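# Three robots push a crate into a taped floor outline

## Task

Using any number of the three robots, shove the crate until it rests flat on the floor within the taped outline, aligned with its edges. The crate must not tip over, and no robot may topple or be left leaning; either of these fails it. When finished, release the crate and back every robot away; the result only counts if the crate stays in place without a robot holding it.

## Robot and tools

Robots: r1, r2 and r3 are identical Hello Robot Stretch 3 units. Each has a two-wheel differential base (0.33 m long, 0.34 m wide, with a passive rear omni wheel), a lift on a vertical mast, and a telescoping arm that reaches out to the robot's right side, ending in a wrist and a two-finger gripper. The base cannot drive sideways; to move the gripper forward you drive the base. Turning in place pivots about the point midway between the drive wheels, 0.05 m behind the front edge. With the arm retracted and the wrist folded, a turn sweeps a 0.28 m radius; an unfolded level wrist reaches past that.

Frames: every robot reports in its own base frame (origin on the floor between the drive wheels, x forward, y left, z up). The odometry frame is that base frame as it was when the scene began. hand_pose is in the base frame, located where the closed fingertips meet. Since robots do not share a frame, only images, lidar_m, wrist_depth_mm and head_depth_mm reveal where robots stand relative to one another.

execute_actions: argument actions is a list holding exactly one action (or nothing, which just returns state and images). The action maps robot names ("r1", "r2", "r3") to that robot's commands; all commands begin together. Optional cameras lists which images to return (omitted, null or ["all"] gives all; [] gives none). Per robot:
- base: one of {"translate_m": d}, a relative drive in metres from the base's last reported position, forward positive, -1 to 1; or {"rotate_rad": d}, a relative turn in place, counter-clockwise (left) positive, -3.2 to 3.2.
- joints: absolute targets by name: lift_m 0 to 1.1 (arm height); arm_m 0 to 0.52 (extension); wrist_yaw_rad -1.345 to 4.42 (0 along the arm, positive toward the front, 3.0 folded over the base); wrist_pitch_rad -1.57 to 0.451 (0 level, negative tips down); wrist_roll_rad -2.911 to 2.911; gripper_m -0.089 to 0.179 (larger is wider; real fingertip gap is somewhat less, zero under 0.007); head_pan_rad -3.953 to 1.73 (0 forward, positive left, -1.57 faces along the arm); head_tilt_rad -1.53 to 0.419 (negative looks down).
- contact_limits: {"arm_m": effort percent 1 to 100}, which halts the arm motion when its effort reaches that level (negative when retracting). Smaller is gentler, but too small halts instantly.
An unknown key or out-of-range number rejects the whole call. Omitted joints, bases or robots may keep pushing toward earlier targets. Each action lasts at most 15 s.

wait(seconds 0 to 10) lets time pass and returns state and images. zoom_image(camera, region [x0,y0,x1,y1] in pixels, max 504x504) enlarges part of a camera's latest image. finished_scene(scene) ends the scene irreversibly; the goal must already hold.

Results: base_status and joint_status report how each motion ended: done (for the base, wheels turned the full amount, slip included), off_target (stopped short and may still be pushing), contact_stop, time_out, torque_fault. After the last three the old target is dropped. Arm and lift halt and go slack when pressing firmly on something; a slack lift may sink under load. Base, wrist and head have no such stop and keep pushing. A wrist servo under long strain shuts off for 10 s. on_its_own describes uncommanded joints ('held at' is the held target). motor_effort is percent of maximum, positive toward higher values, with peak in brackets; readings are noisy and biased. Positive wheel effort means pushing forward. base_odometry counts wheel turns (slip included); heading is left-positive. turned_by_wheels and turned_by_imu give turning since the last result. base_tilt (degrees, forward and right positive) has a fixed bias up to about 4 degrees. lidar_m gives 12 distances in 30-degree sectors, starting straight ahead and going counter-clockwise (4th left, 7th behind, 10th right), at 0.17 m height, 0.15 to 12 m; '-' means nothing seen; own-robot parts can block sectors 5, 6, 9, 10. Depth grids are 7x7 cell medians in mm (wrist 45 to 1000, head 280 to 4000, head image sideways). Camera names are r1_head_camera, r1_nav_camera, r1_wrist_camera, and likewise for r2 and r3.

Speed: the base is fast (0.30 m/s, 1.9 rad/s) only with lift_m under 0.30, arm_m under 0.03 and wrist_yaw_rad above 2.54; otherwise 0.10 m/s and 0.63 rad/s. Travel can differ between robots by up to 2.5 cm per metre.

Avoid: robots pressing into each other (once bases touch, any further drive presses hard and can end the run); tipping the crate; arm pushes on rigid things with the gripper above about 0.45 m, or repeated pushes after a contact_stop; driving while the gripper is caught on something fixed. If base_tilt shows a lean, reverse the last move in small steps, free the gripper, and lower lift_m to about 0.2. Fold or unfold the wrist only with lift_m 0.32 to 0.95, wrist_pitch_rad -0.4 and roll near 0; keep pitch at -0.5 or lower when yaw is below -0.4. Loose objects may occasionally be nudged by outside forces; the robots hold their last command while you think.

Each tool is called after "Emit:" as name(argument=value, ...), one argument or row to a line, values as JSON.

## Session

Emit:
execute_actions(
  actions=[],
)

Scene clock: 0.00 s.
r1.base_odometry: x=+0.000 y=+0.000 heading=+0.000 (m, m, rad; r1's odometry frame)
r1.turned_by_wheels: +0.000 (rad since the last result)
r1.turned_by_imu: +0.000 (rad since the last result)
r1.base_tilt: forward=+1.2 right=+0.9 (deg)
r1.lidar_m: 2.78 2.27 2.25 2.49 2.68 2.66 2.94 2.50 2.49 2.13 1.39 1.44
r1.head_depth_mm: 1847 2782 - - - 3074 2076 / 1851 2808 - - - 3046 2038 / 1867 2837 3922 3922 3989 3000 2049 / 1874 2899 3377 3399 3499 2982 2018 / 1883 2846 2977 3021 3098 2932 2022 / 1895 2594 2660 2697 2729 2702 2018 / 1905 2395 2419 2449 2469 2466 1983
r1.base_status: not commanded
r1.joint_positions: lift_m=+0.312 arm_m=+0.001 wrist_yaw_rad=+2.853 wrist_pitch_rad=-0.488 wrist_roll_rad=+0.004 gripper_m=+0.037 head_pan_rad=-0.006 head_tilt_rad=+0.013
r1.joint_status: not commanded
r1.motor_effort: left_wheel=+0 right_wheel=-1 lift_m=+22 arm_m=+1 wrist_yaw_rad=+0 wrist_pitch_rad=+5 wrist_roll_rad=+0 gripper_m=+0 head_pan_rad=+0 head_tilt_rad=+3 (%)
r1.hand_pose: x=+0.0401 y=+0.0602 z=+0.3095 quat_wxyz=(+0.268, +0.705, +0.070, +0.653) (m; r1's base frame)
r1.wrist_depth_mm: - - - - - - - / - - - 911 - - - / - 843 856 811 814 823 818 / 684 709 686 670 672 667 663 / 578 - 584 570 570 559 553 / 494 504 - 479 472 479 477 / 442 - - 429 422 425 422
r2.base_odometry: x=+0.000 y=+0.000 heading=+0.000 (m, m, rad; r2's odometry frame)
r2.turned_by_wheels: +0.000 (rad since the last result)
r2.turned_by_imu: +0.000 (rad since the last result)
r2.base_tilt: forward=-0.7 right=-1.2 (deg)
r2.lidar_m: 4.26 1.75 1.12 1.02 1.03 1.27 2.54 1.60 1.53 0.98 1.18 2.14
r2.head_depth_mm: 1897 2746 - - - 2993 2017 / 1924 2570 - - - 2955 2008 / 1927 2982 - - - 2969 2007 / 1921 3003 - - - 2971 2014 / 1927 3034 - - - 2967 1999 / 1907 3019 - - - 2924 2000 / 1929 3043 - - - 2962 1996
r2.base_status: not commanded
r2.joint_positions: lift_m=+0.524 arm_m=+0.003 wrist_yaw_rad=+2.939 wrist_pitch_rad=-0.574 wrist_roll_rad=-0.015 gripper_m=+0.037 head_pan_rad=-0.017 head_tilt_rad=-0.005
r2.joint_status: not commanded
r2.motor_effort: left_wheel=+1 right_wheel=-1 lift_m=+42 arm_m=+0 wrist_yaw_rad=+0 wrist_pitch_rad=+7 wrist_roll_rad=-1 gripper_m=+0 head_pan_rad=+0 head_tilt_rad=+3 (%)
r2.hand_pose: x=+0.0195 y=+0.0500 z=+0.5034 quat_wxyz=(+0.267, +0.690, +0.133, +0.660) (m; r2's base frame)
r2.wrist_depth_mm: - 950 - - - - - / - - - - - - - / 989 - - - - - - / 970 - 969 981 - 961 982 / 840 822 850 835 843 831 843 / 723 741 - 731 735 718 735 / 646 638 652 652 644 647 641
r3.base_odometry: x=+0.000 y=+0.000 heading=+0.000 (m, m, rad; r3's odometry frame)
r3.turned_by_wheels: +0.000 (rad since the last result)
r3.turned_by_imu: +0.000 (rad since the last result)
r3.base_tilt: forward=-0.5 right=-0.8 (deg)
r3.lidar_m: 2.48 0.54 2.45 2.97 2.86 2.94 2.51 2.38 2.48 1.14 0.96 2.12
r3.head_depth_mm: 1810 2774 3667 3685 3764 2732 1911 / 1815 2755 3295 3316 3257 2885 1876 / 1846 2810 3040 3037 3137 3031 2014 / 1834 2699 2803 2862 2847 2785 2033 / 1849 2561 2606 2599 2635 2671 2034 / 1860 2428 2419 2400 2447 2495 1990 / 1876 2241 2262 2289 2298 2315 2003
r3.base_status: not commanded
r3.joint_positions: lift_m=+0.448 arm_m=+0.000 wrist_yaw_rad=+3.001 wrist_pitch_rad=-0.566 wrist_roll_rad=+0.011 gripper_m=+0.037 head_pan_rad=-0.001 head_tilt_rad=-0.003
r3.joint_status: not commanded
r3.motor_effort: left_wheel=+0 right_wheel=+1 lift_m=+18 arm_m=-1 wrist_yaw_rad=-1 wrist_pitch_rad=+6 wrist_roll_rad=+1 gripper_m=+0 head_pan_rad=+0 head_tilt_rad=+2 (%)
r3.hand_pose: x=+0.0074 y=+0.0559 z=+0.4290 quat_wxyz=(+0.246, +0.695, +0.148, +0.660) (m; r3's base frame)
r3.wrist_depth_mm: - - - - - - - / - - - - - - 712 / 921 922 944 951 - 729 675 / 774 775 787 790 808 624 497 / 674 664 - 691 712 652 563 / 580 590 - 609 619 613 601 / 521 536 - 527 533 544 543
pictures: r1_head_camera (sideways: a quarter turn clockwise sets it upright), r1_nav_camera (sideways: a quarter turn counterclockwise sets it upright), r1_wrist_camera, r2_head_camera (sideways: a quarter turn clockwise sets it upright), r2_nav_camera (sideways: a quarter turn counterclockwise sets it upright), r2_wrist_camera, r3_head_camera (sideways: a quarter turn clockwise sets it upright), r3_nav_camera (sideways: a quarter turn counterclockwise sets it upright), r3_wrist_camera
Images, in order (width x height): r1_head_camera 896x504, r1_nav_camera 672x504, r1_wrist_camera 644x364, r2_head_camera 896x504, r2_nav_camera 672x504, r2_wrist_camera 644x364, r3_head_camera 896x504, r3_nav_camera 672x504, r3_wrist_camera 644x364.

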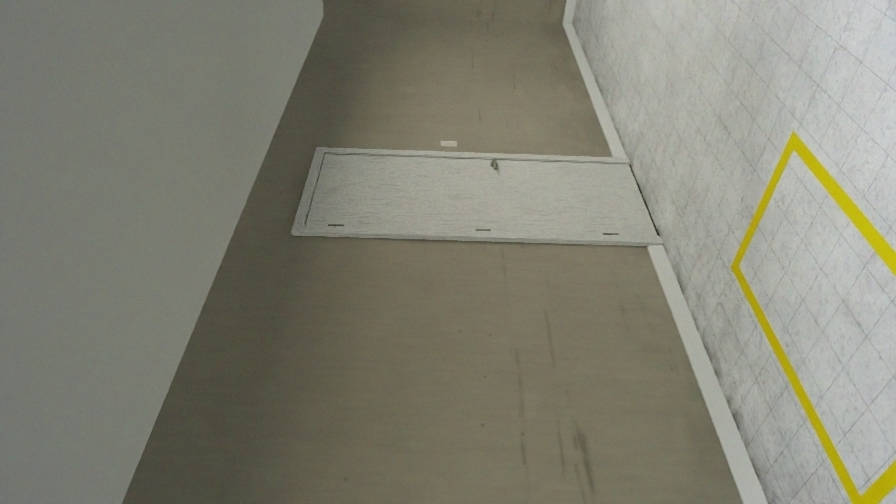

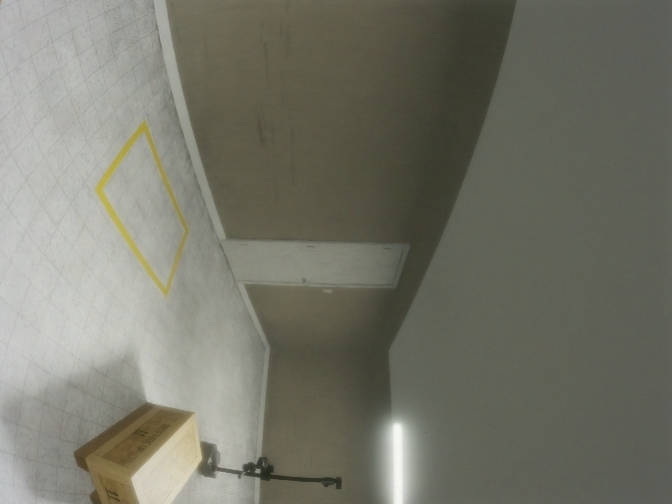

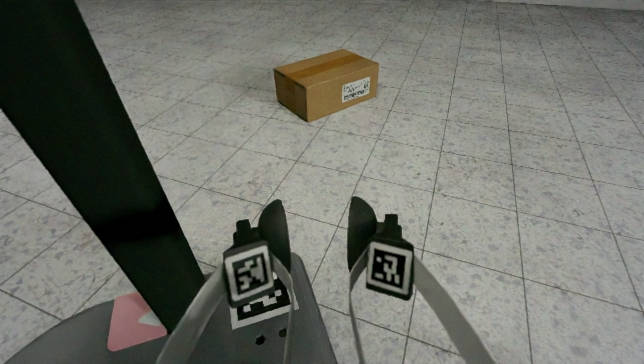

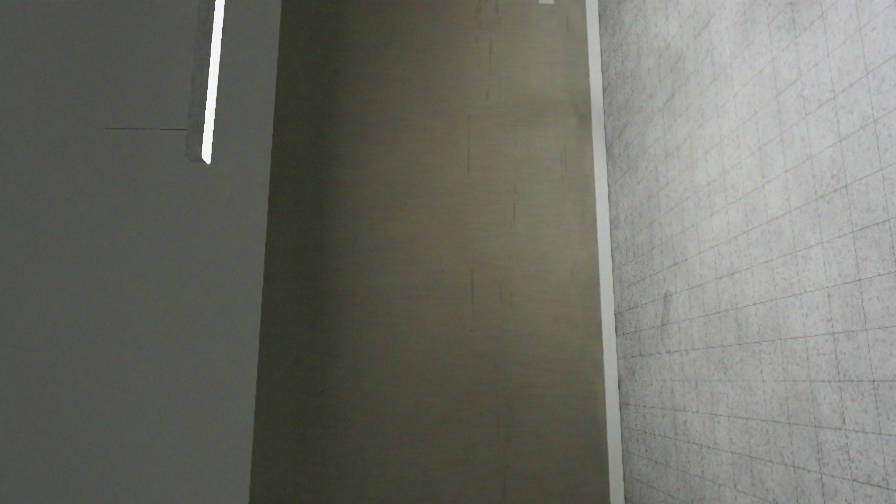

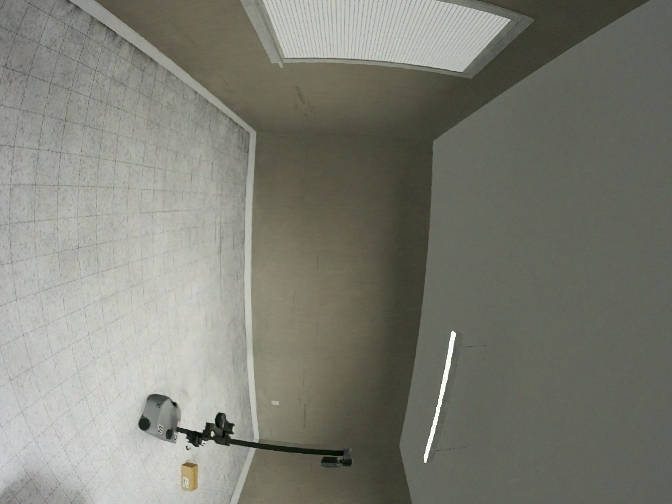

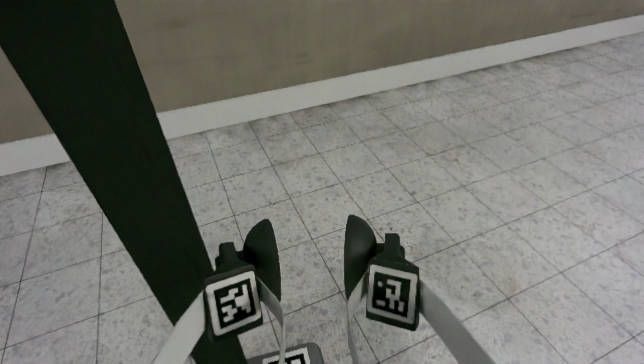

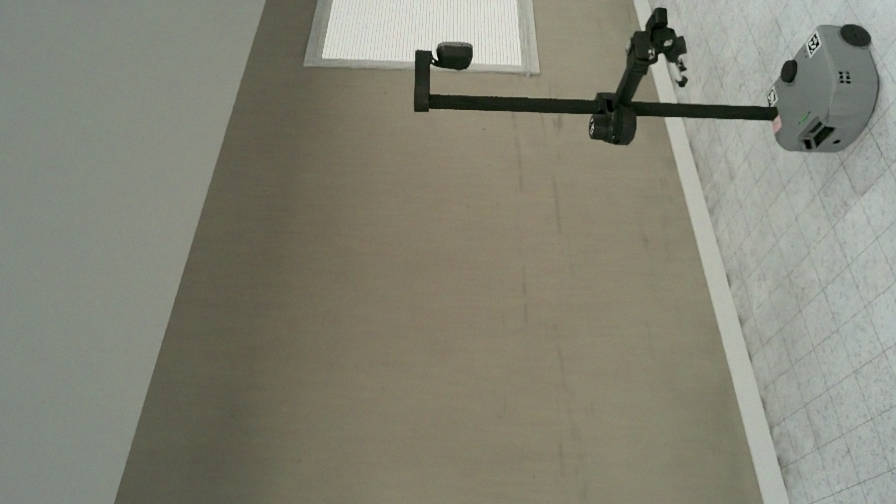

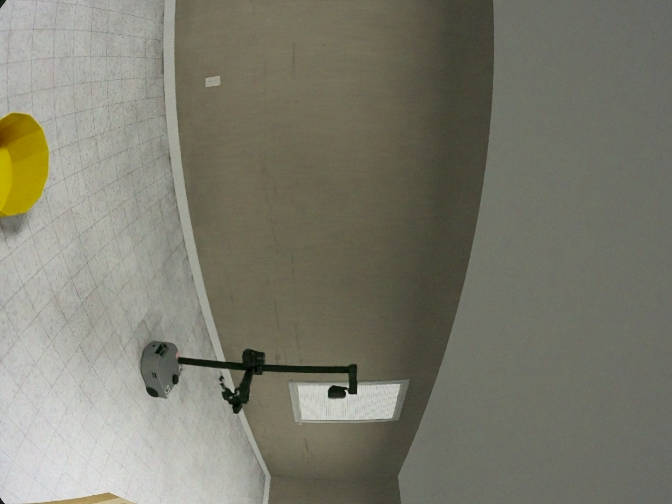

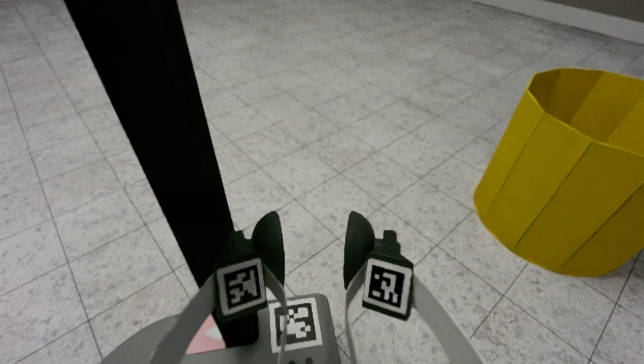

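Emit:
execute_actions(
  actions=[
    {"r1":{"joints":{"head_pan_rad":-0.9,"head_tilt_rad":-0.6}},"r3":{"joints":{"head_pan_rad":-1.2,"head_tilt_rad":-0.6}},"r2":{"joints":{"head_pan_rad":-2.5,"head_tilt_rad":-0.5}}},
  ],
)

Scene clock: 24.37 s.
r1.base_odometry: x=+0.000 y=+0.000 heading=+0.000 (m, m, rad; r1's odometry frame)
r1.turned_by_wheels: +0.000 (rad since the last result)
r1.turned_by_imu: -0.001 (rad since the last result)
r1.base_tilt: forward=+1.2 right=+0.8 (deg)
r1.lidar_m: 2.78 2.27 2.26 2.49 2.67 2.66 2.93 2.50 2.49 2.13 1.40 1.45
r1.head_depth_mm: - - 3091 2208 1714 1399 1190 / - - 3074 2218 1710 1398 1187 / - - 3094 2036 1716 1402 1189 / - - 3059 1749 1709 1390 1183 / - - 2152 1883 1701 1400 1188 / - - 2126 2105 1706 1396 1177 / - - 3059 2165 1704 1392 1178
r1.base_status: not commanded
r1.joint_positions: lift_m=+0.312 arm_m=+0.001 wrist_yaw_rad=+2.853 wrist_pitch_rad=-0.488 wrist_roll_rad=+0.004 gripper_m=+0.037 head_pan_rad=-0.893 head_tilt_rad=-0.592
r1.joint_status: all done
r1.motor_effort: left_wheel=+1(0) right_wheel=+0(0) lift_m=+23(23) arm_m=+1(1) wrist_yaw_rad=+1(1) wrist_pitch_rad=+5(5) wrist_roll_rad=+0(0) gripper_m=+0(0) head_pan_rad=-3(44) head_tilt_rad=-4(42) (%)
r1.hand_pose: x=+0.0401 y=+0.0602 z=+0.3095 quat_wxyz=(+0.268, +0.705, +0.070, +0.653) (m; r1's base frame)
r1.wrist_depth_mm: - - - - - - - / - - - 865 - - - / - 834 833 817 819 813 799 / 664 722 682 676 670 664 667 / 568 - 590 550 575 550 569 / 497 504 - 487 471 483 489 / 446 - - 433 422 426 423
r2.base_odometry: x=+0.000 y=+0.000 heading=+0.000 (m, m, rad; r2's odometry frame)
r2.turned_by_wheels: +0.000 (rad since the last result)
r2.turned_by_imu: -0.001 (rad since the last result)
r2.base_tilt: forward=-0.7 right=-1.3 (deg)
r2.lidar_m: 4.26 1.75 1.12 1.02 1.03 1.27 2.54 1.61 1.53 0.98 1.18 2.14
r2.head_depth_mm: 3798 - - 2704 1955 1539 1261 / - - - 2681 1946 1527 1263 / - - - 2247 1937 1530 1256 / - - - 2489 1939 1520 1250 / - - 3824 2452 1913 1513 1251 / - - 3297 2383 1905 1516 1245 / - - - 2588 1897 1492 1236
r2.base_status: not commanded
r2.joint_positions: lift_m=+0.524 arm_m=+0.003 wrist_yaw_rad=+2.939 wrist_pitch_rad=-0.574 wrist_roll_rad=-0.015 gripper_m=+0.037 head_pan_rad=-2.493 head_tilt_rad=-0.494
r2.joint_status: all done
r2.motor_effort: left_wheel=+0(0) right_wheel=-1(1) lift_m=+42(42) arm_m=+0(0) wrist_yaw_rad=+0(0) wrist_pitch_rad=+7(8) wrist_roll_rad=+0(0) gripper_m=+1(0) head_pan_rad=-2(27) head_tilt_rad=-4(42) (%)
r2.hand_pose: x=+0.0195 y=+0.0500 z=+0.5034 quat_wxyz=(+0.267, +0.690, +0.133, +0.660) (m; r2's base frame)
r2.wrist_depth_mm: - 955 - - - - - / - - - - - - - / 979 - - - - - - / - - 988 969 980 967 985 / 820 806 854 843 820 851 828 / 746 727 - 724 750 727 729 / 647 656 651 663 634 645 655
r3.base_odometry: x=+0.000 y=+0.000 heading=+0.000 (m, m, rad; r3's odometry frame)
r3.turned_by_wheels: +0.000 (rad since the last result)
r3.turned_by_imu: -0.001 (rad since the last result)
r3.base_tilt: forward=-0.6 right=-0.9 (deg)
r3.lidar_m: 2.48 0.55 2.45 2.97 2.85 2.93 2.51 2.38 2.47 1.14 0.96 2.11
r3.head_depth_mm: - - 3431 2358 1783 1445 1214 / - - 3381 2318 1770 1442 1205 / - - 3291 2282 1690 1420 1201 / - - 3307 1584 1463 1415 1189 / - - 3164 1559 1386 1409 1183 / - - 3163 1573 1617 1394 1177 / - - 3114 1746 1697 1389 1171
r3.base_status: not commanded
r3.joint_positions: lift_m=+0.448 arm_m=+0.000 wrist_yaw_rad=+3.001 wrist_pitch_rad=-0.566 wrist_roll_rad=+0.011 gripper_m=+0.037 head_pan_rad=-1.193 head_tilt_rad=-0.592
r3.joint_status: all done
r3.motor_effort: left_wheel=+1(0) right_wheel=+1(1) lift_m=+18(18) arm_m=-1(1) wrist_yaw_rad=+0(1) wrist_pitch_rad=+6(6) wrist_roll_rad=+1(1) gripper_m=-1(0) head_pan_rad=-2(27) head_tilt_rad=-2(24) (%)
r3.hand_pose: x=+0.0074 y=+0.0559 z=+0.4290 quat_wxyz=(+0.246, +0.695, +0.148, +0.660) (m; r3's base frame)
r3.wrist_depth_mm: - - - - - - - / - - - - - - 688 / 924 918 946 952 - 739 675 / 771 769 786 797 812 634 495 / 662 663 - 695 692 657 555 / 587 592 - 602 616 616 607 / 511 534 - 535 530 538 537
pictures: r1_head_camera (sideways: a quarter turn clockwise sets it upright), r1_nav_camera (sideways: a quarter turn counterclockwise sets it upright), r1_wrist_camera, r2_head_camera (sideways: a quarter turn clockwise sets it upright), r2_nav_camera (sideways: a quarter turn counterclockwise sets it upright), r2_wrist_camera, r3_head_camera (sideways: a quarter turn clockwise sets it upright), r3_nav_camera (sideways: a quarter turn counterclockwise sets it upright), r3_wrist_camera
camera_calibration (this result's frames):
r1_head_camera: T_world_to_cam=[[-0.38751, 0.421015, -0.820111, 1.08845], [0.75166, 0.659339, -0.0166852, 0.0196971], [0.533707, -0.622911, -0.571961, 0.700877], [0, 0, 0, 1]] pos_world=[0.0329158, -0.0346566, 1.29385]
r1_nav_camera: T_world_to_cam=[[0.371, -0.4048, 0.83576, -1.05319], [-0.789833, -0.610875, 0.0547359, -0.0115547], [0.488388, -0.680418, -0.546359, 0.665488], [0, 0, 0, 1]] pos_world=[0.0565913, 0.0194203, 1.24444]
r1_wrist_camera: T_world_to_cam=[[0.936761, -0.348327, -0.0338712, -0.00919036], [-0.249971, -0.598219, -0.761346, 0.309395], [0.244935, 0.721666, -0.64746, 0.312854], [0, 0, 0, 1]] pos_world=[0.00932019, -0.0438915, 0.437806]
r2_head_camera: T_world_to_cam=[[0.396977, 0.311308, -0.863421, 1.13729], [0.571123, -0.820196, -0.0331366, 0.0370924], [-0.71849, -0.479965, -0.503394, 0.615246], [0, 0, 0, 1]] pos_world=[-0.0306149, -0.0283284, 1.2929]
r2_nav_camera: T_world_to_cam=[[-0.351177, -0.321702, 0.879308, -1.10175], [-0.633123, 0.773465, 0.0301228, 0.0230982], [-0.689805, -0.546132, -0.4753, 0.579905], [0, 0, 0, 1]] pos_world=[0.0277373, -0.0555953, 1.24371]
r2_wrist_camera: T_world_to_cam=[[0.970497, -0.240395, 0.0185813, -0.0259973], [-0.152139, -0.670338, -0.726293, 0.439652], [0.187053, 0.702038, -0.687134, 0.470036], [0, 0, 0, 1]] pos_world=[0.004197, -0.0415172, 0.642777]
r3_head_camera: T_world_to_cam=[[-0.245358, 0.505456, -0.827232, 1.09153], [0.933474, 0.353434, -0.0609142, 0.0696164], [0.261582, -0.787146, -0.558548, 0.684741], [0, 0, 0, 1]] pos_world=[0.0237137, -0.0373328, 1.28965]
r3_nav_camera: T_world_to_cam=[[0.195368, -0.511806, 0.836592, -1.04308], [-0.90947, -0.413768, -0.040746, 0.103065], [0.367009, -0.752895, -0.546309, 0.665028], [0, 0, 0, 1]] pos_world=[0.053447, 0.00948807, 1.24014]
r3_wrist_camera: T_world_to_cam=[[0.980109, -0.19811, -0.011745, 0.00835101], [-0.142233, -0.659931, -0.73774, 0.389884], [0.138403, 0.724737, -0.674982, 0.412552], [0, 0, 0, 1]] pos_world=[-0.00982895, -0.0400404, 0.566197]
Images, in order (width x height): r1_head_camera 896x504, r1_nav_camera 672x504, r1_wrist_camera 644x364, r2_head_camera 896x504, r2_nav_camera 672x504, r2_wrist_camera 644x364, r3_head_camera 896x504, r3_nav_camera 672x504, r3_wrist_camera 644x364.

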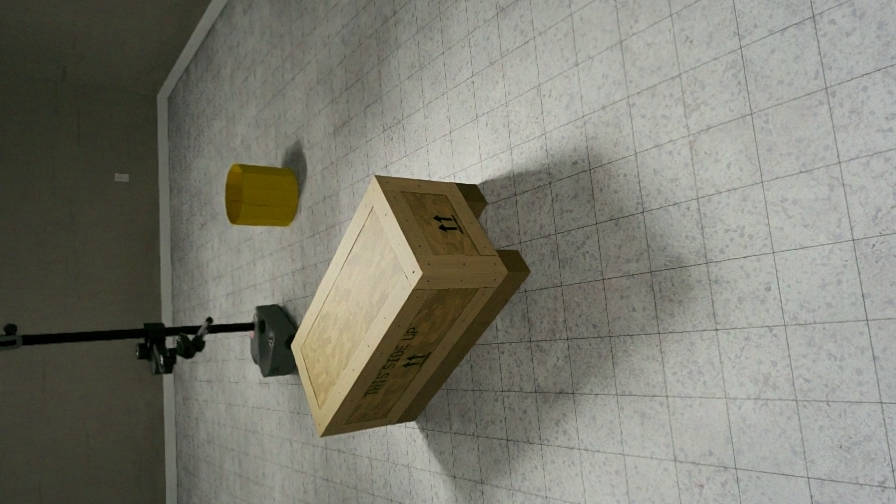

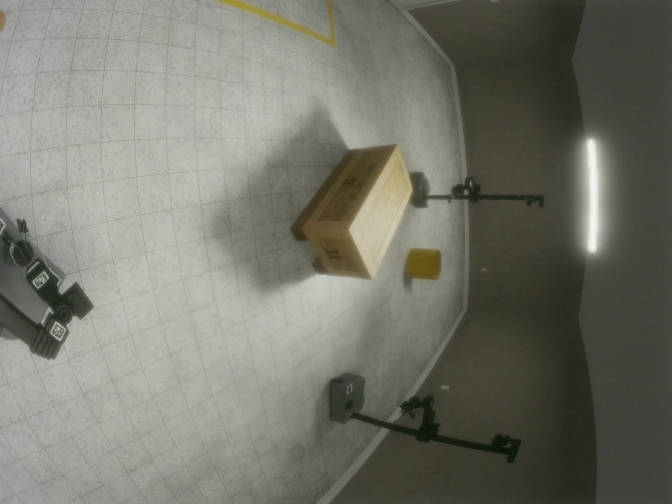

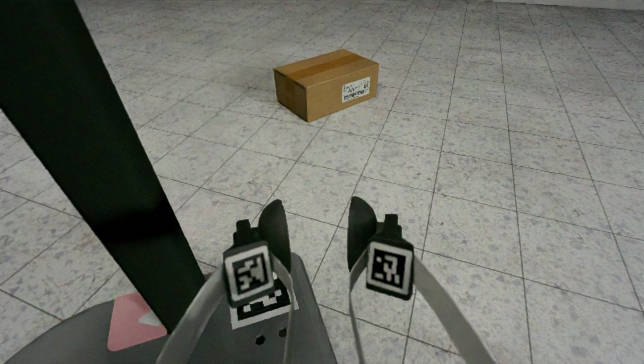

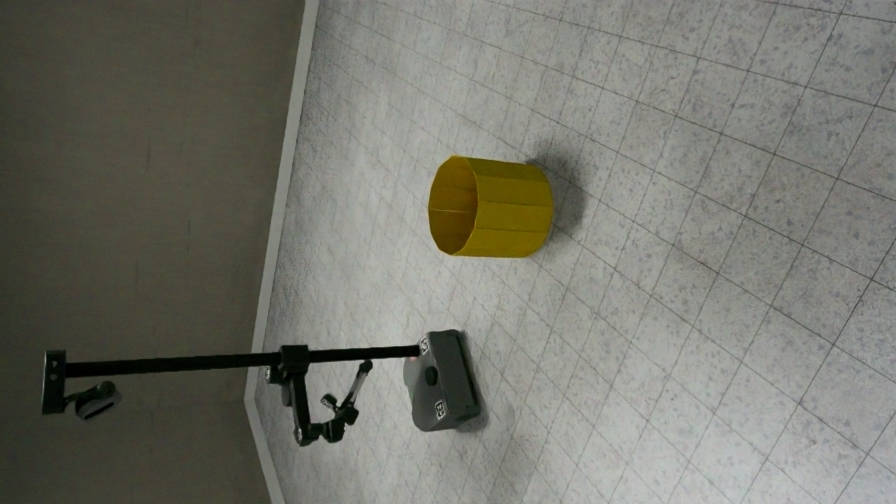

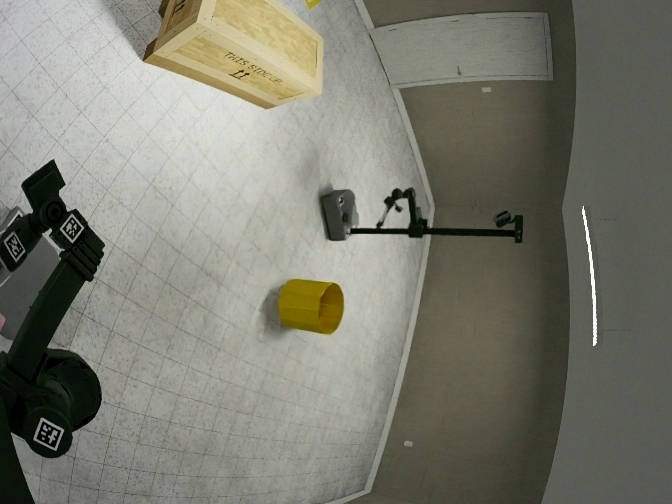

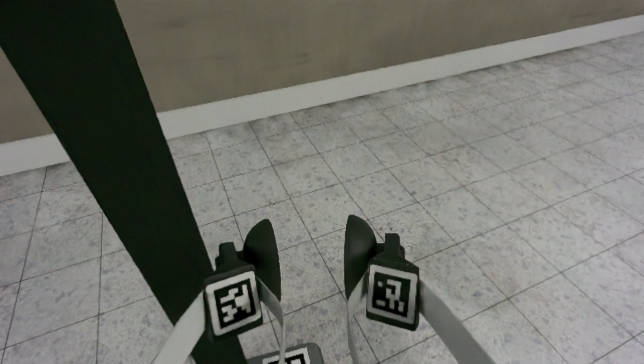

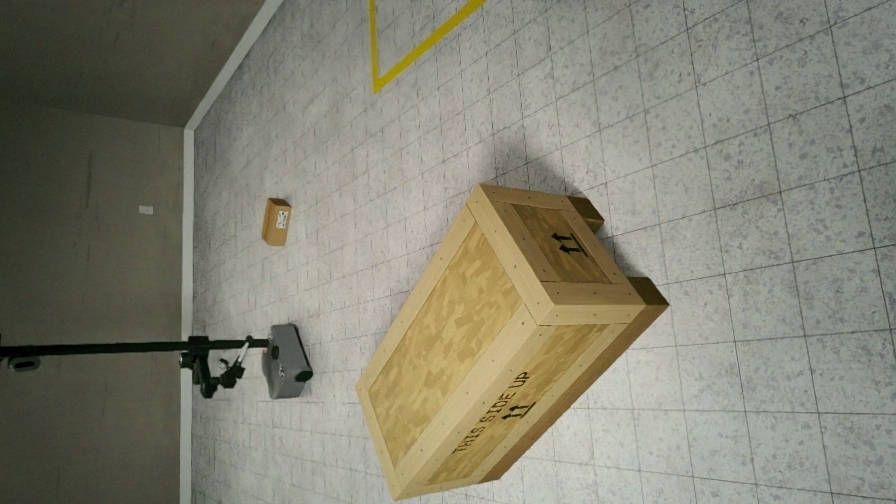

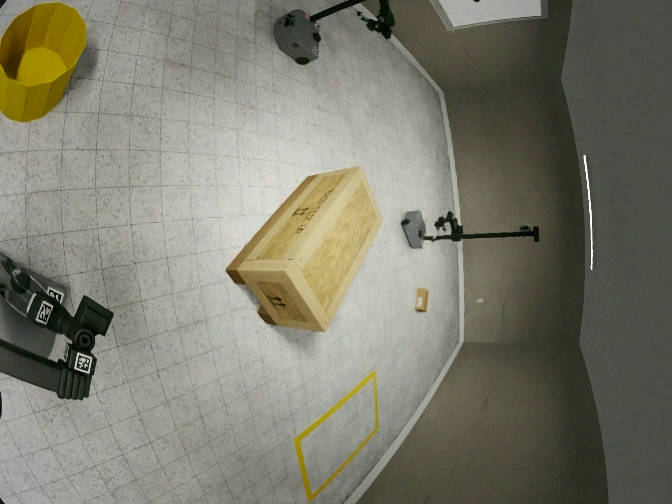

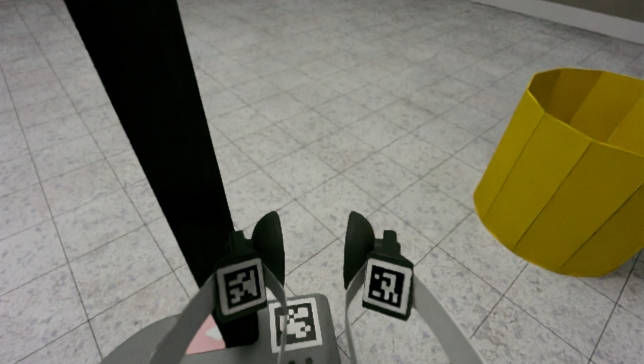

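Emit:
execute_actions(
  actions=[
    {"r2":{"base":{"rotate_rad":-1.876},"joints":{"lift_m":0.26,"head_pan_rad":0,"head_tilt_rad":-0.9}},"r3":{"base":{"rotate_rad":-1.564},"joints":{"lift_m":0.26,"head_pan_rad":0,"head_tilt_rad":-0.9}},"r1":{"joints":{"head_pan_rad":-0.4,"head_tilt_rad":-0.55}}},
  ],
  cameras=[],
)

Emit:
execute_actions(
  actions=[
    {"r2":{"base":{"translate_m":0.676}},"r3":{"base":{"translate_m":0.63}}},
  ],
  cameras=[],
)

Emit:
execute_actions(
  actions=[
    {"r2":{"base":{"rotate_rad":0.476},"joints":{"lift_m":0.33}},"r3":{"base":{"rotate_rad":0.508},"joints":{"lift_m":0.33}}},
  ],
  cameras=["r1_head_camera","r2_head_camera","r2_nav_camera","r3_nav_camera"],
)

Scene clock: 148.20 s.
r1.base_odometry: x=+0.000 y=+0.000 heading=+0.000 (m, m, rad; r1's odometry frame)
r1.turned_by_wheels: +0.000 (rad since the last result)
r1.turned_by_imu: -0.001 (rad since the last result)
r1.base_tilt: forward=+1.1 right=+0.8 (deg)
r1.lidar_m: 2.78 2.28 2.26 2.49 2.67 2.65 2.94 2.51 2.50 2.04 1.40 1.45
r1.head_depth_mm: - - 3118 1708 1676 1443 1206 / - - 3361 2016 1784 1438 1209 / - - 3339 2312 1768 1434 1199 / - - 3354 2309 1775 1439 1206 / - - 3338 2311 1768 1436 1209 / 3772 - 3317 2292 1752 1424 1198 / 3117 3368 3281 2342 1753 1425 1201
r1.base_status: not commanded
r1.joint_positions: lift_m=+0.312 arm_m=+0.001 wrist_yaw_rad=+2.853 wrist_pitch_rad=-0.488 wrist_roll_rad=+0.004 gripper_m=+0.037 head_pan_rad=-0.407 head_tilt_rad=-0.557
r1.joint_status: all done
r1.motor_effort: left_wheel=+1(1) right_wheel=+0(0) lift_m=+22(22) arm_m=+1(1) wrist_yaw_rad=+0(0) wrist_pitch_rad=+5(5) wrist_roll_rad=+0(0) gripper_m=-1(0) head_pan_rad=+4(36) head_tilt_rad=+4(10) (%)
r1.hand_pose: x=+0.0401 y=+0.0602 z=+0.3095 quat_wxyz=(+0.268, +0.705, +0.070, +0.653) (m; r1's base frame)
r1.wrist_depth_mm: - - - - - - - / - - - 880 - - - / - 833 844 807 831 811 806 / 665 709 687 656 659 678 646 / 581 - 581 575 567 564 557 / 496 495 - 485 473 486 477 / 444 - - 438 428 428 426
r2.base_odometry: x=+0.000 y=+0.000 heading=-1.876 (m, m, rad; r2's odometry frame)
r2.turned_by_wheels: -1.876 (rad since the last result)
r2.turned_by_imu: -1.868 (rad since the last result)
r2.base_tilt: forward=-0.5 right=-1.1 (deg)
r2.lidar_m: 1.16 0.98 2.14 2.31 3.22 1.37 1.05 1.03 1.08 1.56 1.63 1.61
r2.head_depth_mm: 3290 2461 1980 1657 1428 1251 1112 / 3258 2441 1982 1663 1424 1237 1106 / 3173 2422 1960 1644 1408 1231 1101 / 3202 2416 1936 1635 1401 1232 1099 / 3156 1675 1766 1608 1395 1226 1097 / 3096 1623 1440 1578 1388 1221 1086 / 3032 2324 1328 1453 1380 1216 1081
r2.base_status: done
r2.joint_positions: lift_m=+0.260 arm_m=+0.003 wrist_yaw_rad=+2.939 wrist_pitch_rad=-0.574 wrist_roll_rad=-0.015 gripper_m=+0.037 head_pan_rad=-0.007 head_tilt_rad=-0.889
r2.joint_status: all done
r2.motor_effort: left_wheel=+2(10) right_wheel=-3(7) lift_m=+27(39) arm_m=+0(0) wrist_yaw_rad=+0(0) wrist_pitch_rad=+7(8) wrist_roll_rad=+0(1) gripper_m=+0(0) head_pan_rad=+3(27) head_tilt_rad=-7(43) (%)
r2.hand_pose: x=+0.0195 y=+0.0500 z=+0.2398 quat_wxyz=(+0.267, +0.690, +0.133, +0.660) (m; r2's base frame)
r2.wrist_depth_mm: - - - - - - - / 829 875 868 852 870 865 871 / 689 - 684 681 690 690 683 / 571 - 576 578 574 575 569 / 492 - 514 510 487 486 479 / - - - - 431 427 428 / - - - - 372 372 382
r3.base_odometry: x=+0.000 y=+0.000 heading=-1.564 (m, m, rad; r3's odometry frame)
r3.turned_by_wheels: -1.564 (rad since the last result)
r3.turned_by_imu: -1.544 (rad since the last result)
r3.base_tilt: forward=-0.5 right=-0.8 (deg)
r3.lidar_m: 1.13 0.96 2.11 2.47 0.57 2.46 2.96 2.84 2.94 2.49 2.38 2.48
r3.head_depth_mm: 2653 2536 2023 1676 1427 1242 1105 / 2928 2472 1983 1659 1426 1249 1102 / 3208 2461 1972 1647 1405 1236 1097 / 3245 2419 1950 1630 1405 1229 1086 / 3227 2403 1927 1611 1392 1229 1081 / 3111 2367 1426 1547 1379 1212 1077 / 2973 2355 1321 1392 1376 1202 1077
r3.base_status: done
r3.joint_positions: lift_m=+0.260 arm_m=+0.000 wrist_yaw_rad=+3.001 wrist_pitch_rad=-0.567 wrist_roll_rad=+0.011 gripper_m=+0.037 head_pan_rad=-0.007 head_tilt_rad=-0.889
r3.joint_status: all done
r3.motor_effort: left_wheel=+1(7) right_wheel=-1(4) lift_m=+12(15) arm_m=-1(1) wrist_yaw_rad=-1(1) wrist_pitch_rad=+6(6) wrist_roll_rad=+1(1) gripper_m=+0(0) head_pan_rad=+2(28) head_tilt_rad=-3(19) (%)
r3.hand_pose: x=+0.0074 y=+0.0559 z=+0.2412 quat_wxyz=(+0.246, +0.695, +0.148, +0.660) (m; r3's base frame)
r3.wrist_depth_mm: 417 - - - - - - / 458 - 803 808 815 842 858 / 516 535 636 644 660 661 679 / 520 527 531 540 541 544 555 / 457 - - - 470 465 474 / - - - - 416 406 411 / - - - - 356 360 362
pictures: none
No camera images: the call's "cameras" was empty. Leave "cameras" out to get every camera's image.

Scene clock: 152.13 s.
r1.base_odometry: x=+0.000 y=+0.000 heading=+0.000 (m, m, rad; r1's odometry frame)
r1.turned_by_wheels: +0.000 (rad since the last result)
r1.turned_by_imu: -0.001 (rad since the last result)
r1.base_tilt: forward=+1.2 right=+0.8 (deg)
r1.lidar_m: 2.77 2.27 2.25 2.50 2.67 2.66 2.93 2.51 2.49 2.76 1.39 1.45
r1.head_depth_mm: - - 2669 1702 1681 1439 1209 / - - 2711 2041 1784 1441 1203 / - - 3377 2329 1781 1433 1206 / - - 3267 2312 1779 1433 1204 / - - 3316 2306 1763 1434 1196 / 3818 - 3349 2308 1775 1430 1200 / 3124 3296 3305 2275 1761 1427 1198
r1.base_status: not commanded
r1.joint_positions: lift_m=+0.312 arm_m=+0.001 wrist_yaw_rad=+2.853 wrist_pitch_rad=-0.488 wrist_roll_rad=+0.004 gripper_m=+0.037 head_pan_rad=-0.407 head_tilt_rad=-0.557
r1.joint_status: not commanded
r1.motor_effort: left_wheel=+0(0) right_wheel=+0(0) lift_m=+23(22) arm_m=+1(1) wrist_yaw_rad=+1(1) wrist_pitch_rad=+5(6) wrist_roll_rad=+0(0) gripper_m=-1(0) head_pan_rad=+4(4) head_tilt_rad=+4(5) (%)
r1.hand_pose: x=+0.0401 y=+0.0602 z=+0.3095 quat_wxyz=(+0.268, +0.705, +0.070, +0.653) (m; r1's base frame)
r1.wrist_depth_mm: - - - - - - - / - - - 872 - - - / - 836 831 825 829 806 808 / 681 702 675 652 654 672 650 / 578 - 594 558 570 557 553 / 495 506 - 475 478 487 484 / 447 - - 432 420 421 430
r2.base_odometry: x=-0.203 y=-0.645 heading=-1.876 (m, m, rad; r2's odometry frame)
r2.turned_by_wheels: +0.000 (rad since the last result)
r2.turned_by_imu: +0.001 (rad since the last result)
r2.base_tilt: forward=-0.7 right=-1.1 (deg)
r2.lidar_m: 0.67 0.49 0.47 2.05 4.58 2.18 1.67 1.63 1.73 2.49 1.19 1.20
r2.head_depth_mm: 3158 2477 1979 1661 1425 1253 1108 / 3204 1486 1628 1640 1421 1245 1108 / 3197 2403 1749 1649 1414 1236 1097 / 3033 2415 1934 1593 1402 1231 1097 / 2923 2369 1926 1240 1375 1223 1085 / 2857 2360 1317 1112 1185 1220 1085 / 2710 2323 1900 1104 993 1133 1082
r2.base_status: done
r2.joint_positions: lift_m=+0.260 arm_m=+0.003 wrist_yaw_rad=+2.939 wrist_pitch_rad=-0.574 wrist_roll_rad=-0.015 gripper_m=+0.037 head_pan_rad=-0.007 head_tilt_rad=-0.890
r2.joint_status: not commanded
r2.motor_effort: left_wheel=+2(8) right_wheel=-2(5) lift_m=+28(27) arm_m=+0(0) wrist_yaw_rad=+0(0) wrist_pitch_rad=+8(7) wrist_roll_rad=-1(0) gripper_m=+0(0) head_pan_rad=+2(2) head_tilt_rad=-7(8) (%)
r2.hand_pose: x=+0.0195 y=+0.0500 z=+0.2398 quat_wxyz=(+0.267, +0.690, +0.133, +0.660) (m; r2's base frame)
r2.wrist_depth_mm: - - - - 478 449 423 / 830 854 880 879 530 497 455 / 695 - 692 682 579 537 504 / 585 - 575 570 567 575 545 / 492 - 520 510 488 495 493 / - - - - 442 426 428 / - - - - 366 379 375
r3.base_odometry: x=+0.004 y=-0.630 heading=-1.564 (m, m, rad; r3's odometry frame)
r3.turned_by_wheels: +0.000 (rad since the last result)
r3.turned_by_imu: +0.001 (rad since the last result)
r3.base_tilt: forward=-0.6 right=-0.8 (deg)
r3.lidar_m: 2.93 0.48 0.46 1.31 2.72 0.99 3.54 3.39 2.98 2.14 2.05 2.15
r3.head_depth_mm: 2306 2446 2007 1672 1434 1255 1116 / 2604 2492 1993 1658 1423 1249 1106 / 2904 2455 1980 1661 1415 1241 1101 / 3145 2418 1962 1647 1399 1227 1096 / 3203 2384 1926 1617 1388 1219 1088 / 3177 2366 1927 1603 1302 1211 1084 / 3129 2330 1884 1603 996 1126 1075
r3.base_status: done
r3.joint_positions: lift_m=+0.260 arm_m=+0.000 wrist_yaw_rad=+3.001 wrist_pitch_rad=-0.567 wrist_roll_rad=+0.011 gripper_m=+0.037 head_pan_rad=-0.007 head_tilt_rad=-0.890
r3.joint_status: not commanded
r3.motor_effort: left_wheel=+2(6) right_wheel=-1(3) lift_m=+12(12) arm_m=-1(1) wrist_yaw_rad=+0(0) wrist_pitch_rad=+6(6) wrist_roll_rad=+1(1) gripper_m=-1(0) head_pan_rad=+3(3) head_tilt_rad=-3(3) (%)
r3.hand_pose: x=+0.0074 y=+0.0559 z=+0.2412 quat_wxyz=(+0.246, +0.695, +0.148, +0.660) (m; r3's base frame)
r3.wrist_depth_mm: - - - - - 411 383 / 781 - 808 799 739 455 421 / 616 611 632 655 601 505 458 / 520 517 533 536 545 554 514 / 461 - - - 467 468 474 / - - - - 415 409 409 / - - - - 355 362 361
pictures: none
No camera images: the call's "cameras" was empty. Leave "cameras" out to get every camera's image.

Scene clock: 153.83 s.
r1.base_odometry: x=+0.000 y=+0.000 heading=+0.000 (m, m, rad; r1's odometry frame)
r1.turned_by_wheels: +0.000 (rad since the last result)
r1.turned_by_imu: +0.000 (rad since the last result)
r1.base_tilt: forward=+1.2 right=+0.8 (deg)
r1.lidar_m: 2.77 2.27 2.26 2.50 2.67 2.66 2.94 2.51 2.49 2.74 1.39 1.45
r1.head_depth_mm: - - 3373 1714 1681 1439 1206 / - - 2666 2028 1777 1436 1211 / - - 3370 2316 1772 1435 1203 / - - 3361 2309 1768 1428 1204 / - - 3316 2285 1766 1433 1204 / 3735 - 3310 2320 1777 1427 1200 / 3155 3332 3257 2299 1757 1421 1201
r1.base_status: not commanded
r1.joint_positions: lift_m=+0.312 arm_m=+0.001 wrist_yaw_rad=+2.853 wrist_pitch_rad=-0.488 wrist_roll_rad=+0.004 gripper_m=+0.037 head_pan_rad=-0.407 head_tilt_rad=-0.557
r1.joint_status: not commanded
r1.motor_effort: left_wheel=+0(1) right_wheel=+0(0) lift_m=+22(22) arm_m=+1(1) wrist_yaw_rad=+1(0) wrist_pitch_rad=+5(5) wrist_roll_rad=+0(0) gripper_m=+0(1) head_pan_rad=+4(4) head_tilt_rad=+5(5) (%)
r1.hand_pose: x=+0.0401 y=+0.0602 z=+0.3095 quat_wxyz=(+0.268, +0.705, +0.070, +0.653) (m; r1's base frame)
r1.wrist_depth_mm: - - - - - - - / - - - 876 - - - / - 843 834 848 817 806 810 / 682 698 662 690 668 671 656 / 578 - 589 565 573 563 568 / 487 492 - 486 469 482 475 / 441 - - 427 427 423 427
r2.base_odometry: x=-0.203 y=-0.645 heading=-1.400 (m, m, rad; r2's odometry frame)
r2.turned_by_wheels: +0.476 (rad since the last result)
r2.turned_by_imu: +0.472 (rad since the last result)
r2.base_tilt: forward=-0.6 right=-1.0 (deg)
r2.lidar_m: 0.50 0.47 2.05 4.55 2.28 1.69 1.63 1.71 2.36 1.19 1.26 0.71
r2.head_depth_mm: 2835 2490 1983 1661 1427 1252 1115 / 2827 2449 1987 1241 1406 1244 1107 / 2808 2443 1350 1163 1377 1236 1103 / 2792 2427 1933 1127 1281 1231 1100 / 2828 2389 1921 1124 1079 1226 1090 / 2796 2353 1913 1120 999 1182 1086 / 2835 2333 1896 1103 973 1190 1084
r2.base_status: done
r2.joint_positions: lift_m=+0.330 arm_m=+0.003 wrist_yaw_rad=+2.939 wrist_pitch_rad=-0.574 wrist_roll_rad=-0.015 gripper_m=+0.037 head_pan_rad=-0.007 head_tilt_rad=-0.890
r2.joint_status: all done
r2.motor_effort: left_wheel=-2(7) right_wheel=+2(8) lift_m=+56(58) arm_m=+0(0) wrist_yaw_rad=+0(1) wrist_pitch_rad=+8(8) wrist_roll_rad=+0(0) gripper_m=+0(0) head_pan_rad=+2(3) head_tilt_rad=-7(7) (%)
r2.hand_pose: x=+0.0195 y=+0.0499 z=+0.3088 quat_wxyz=(+0.267, +0.690, +0.133, +0.660) (m; r2's base frame)
r2.wrist_depth_mm: - - - - - - 384 / 989 - - - - - 402 / 842 - 823 814 811 780 434 / 681 - 685 665 682 563 464 / 580 574 597 575 583 560 494 / 505 512 - - 529 504 498 / 458 - - - 442 449 448
r3.base_odometry: x=+0.004 y=-0.630 heading=-1.056 (m, m, rad; r3's odometry frame)
r3.turned_by_wheels: +0.508 (rad since the last result)
r3.turned_by_imu: +0.501 (rad since the last result)
r3.base_tilt: forward=-0.6 right=-0.9 (deg)
r3.lidar_m: 0.49 0.46 1.31 2.69 2.79 3.55 3.39 3.07 2.16 2.05 2.15 2.88
r3.head_depth_mm: 3375 2518 2010 1677 1437 1249 1107 / 3315 2497 1995 1671 1426 1236 1106 / 3296 2469 1958 1645 1425 1239 1095 / 3290 2444 1961 1634 1319 1230 1095 / 2816 2399 1933 1122 1036 1215 1082 / 2989 2382 1363 1117 978 1180 1077 / 3034 2367 1325 1111 1277 1205 1078
r3.base_status: done
r3.joint_positions: lift_m=+0.330 arm_m=+0.000 wrist_yaw_rad=+3.001 wrist_pitch_rad=-0.567 wrist_roll_rad=+0.011 gripper_m=+0.037 head_pan_rad=-0.007 head_tilt_rad=-0.890
r3.joint_status: all done
r3.motor_effort: left_wheel=-2(7) right_wheel=+3(7) lift_m=+23(24) arm_m=-1(1) wrist_yaw_rad=-1(0) wrist_pitch_rad=+6(6) wrist_roll_rad=+1(1) gripper_m=+0(1) head_pan_rad=+4(4) head_tilt_rad=-3(3) (%)
r3.hand_pose: x=+0.0074 y=+0.0558 z=+0.3104 quat_wxyz=(+0.246, +0.695, +0.148, +0.660) (m; r3's base frame)
r3.wrist_depth_mm: 740 - - - - - - / 831 - 957 940 - - - / 737 731 754 755 770 772 662 / 608 614 620 633 639 648 421 / 521 526 - 559 555 532 451 / 466 - - - 489 484 479 / - - - - 421 423 427
pictures: r1_head_camera (sideways: a quarter turn clockwise sets it upright), r2_head_camera (sideways: a quarter turn clockwise sets it upright), r2_nav_camera (sideways: a quarter turn counterclockwise sets it upright), r3_nav_camera (sideways: a quarter turn counterclockwise sets it upright)
camera_calibration (this result's frames):
r1_head_camera: T_world_to_cam=[[-0.512447, 0.179954, -0.839651, 1.11469], [0.35762, 0.933691, -0.0181503, 0.024009], [0.780708, -0.309578, -0.542822, 0.66146], [0, 0, 0, 1]] pos_world=[0.0462243, -0.0182364, 1.29544]
r2_head_camera: T_world_to_cam=[[-0.798538, -0.00277517, -0.601938, 0.803778], [0.0313656, 0.998439, -0.0462132, 0.0573884], [0.601127, -0.0557831, -0.797205, 0.989365], [0, 0, 0, 1]] pos_world=[0.0453137, 0.000121635, 1.2752]
r2_nav_camera: T_world_to_cam=[[0.777038, 0.0388783, 0.628252, -0.781388], [0.039095, -0.999145, 0.0134767, 0.0406805], [0.628239, 0.0140896, -0.777893, 0.965481], [0, 0, 0, 1]] pos_world=[-0.000974616, 0.0574215, 1.2414]
r3_nav_camera: T_world_to_cam=[[0.769016, -0.0125511, 0.639107, -0.789184], [0.0279978, -0.998186, -0.0532918, 0.113661], [0.638617, 0.0588758, -0.767269, 0.950781], [0, 0, 0, 1]] pos_world=[-0.00347144, 0.0475721, 1.23994]
Images, in order (width x height): r1_head_camera 896x504, r2_head_camera 896x504, r2_nav_camera 672x504, r3_nav_camera 672x504.

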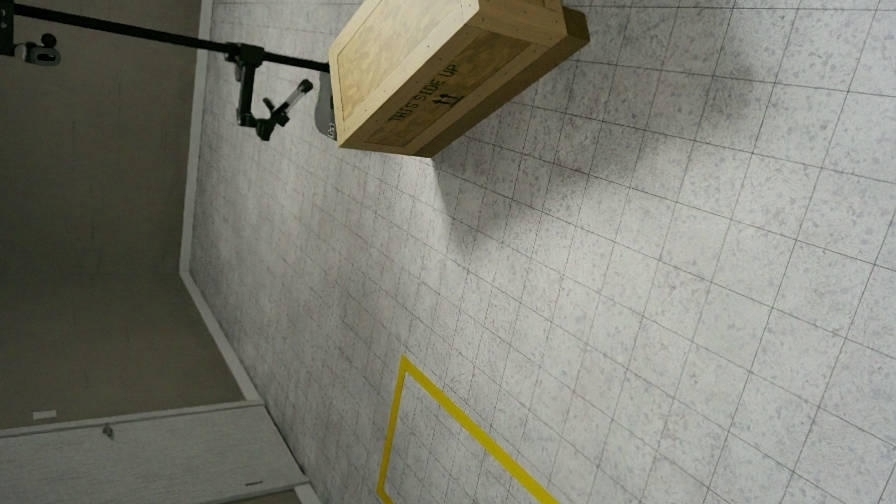

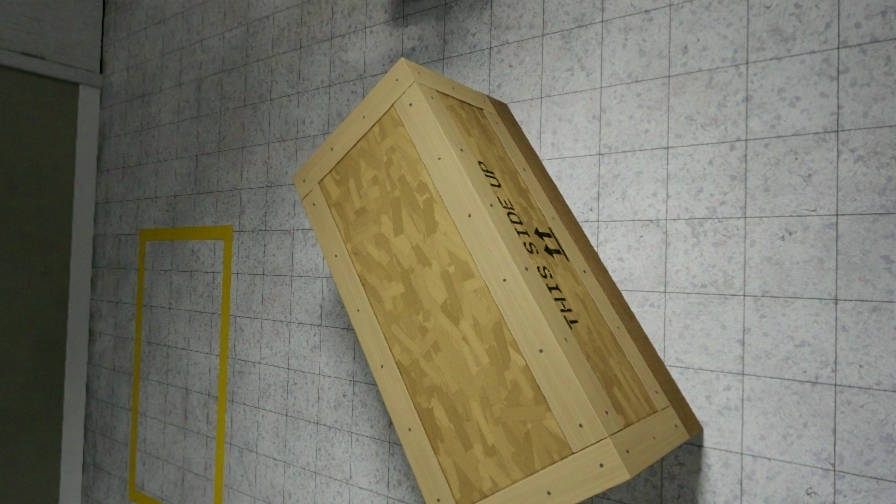

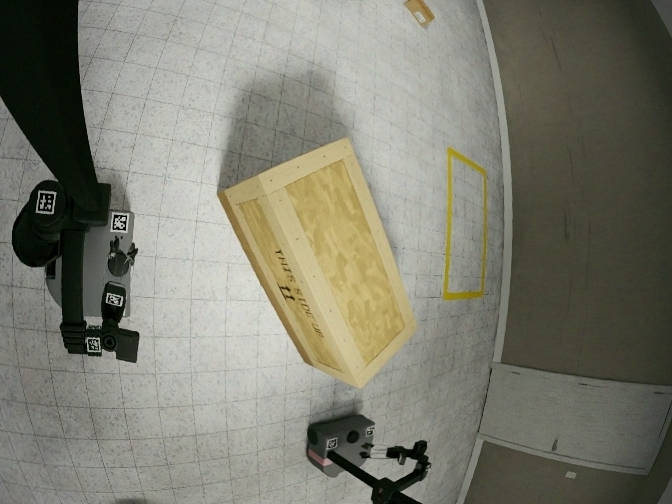

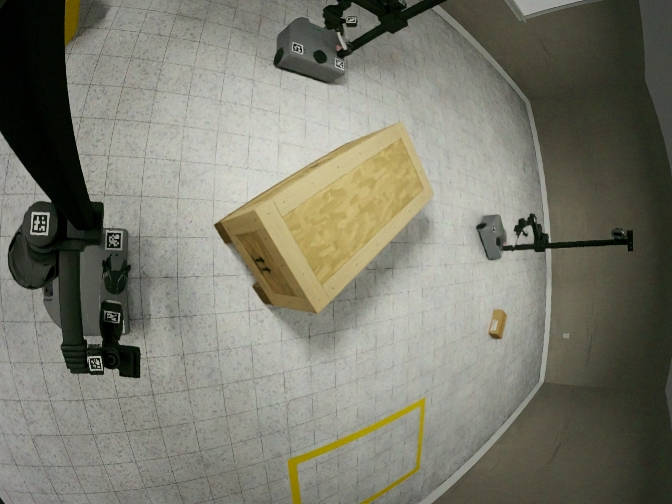

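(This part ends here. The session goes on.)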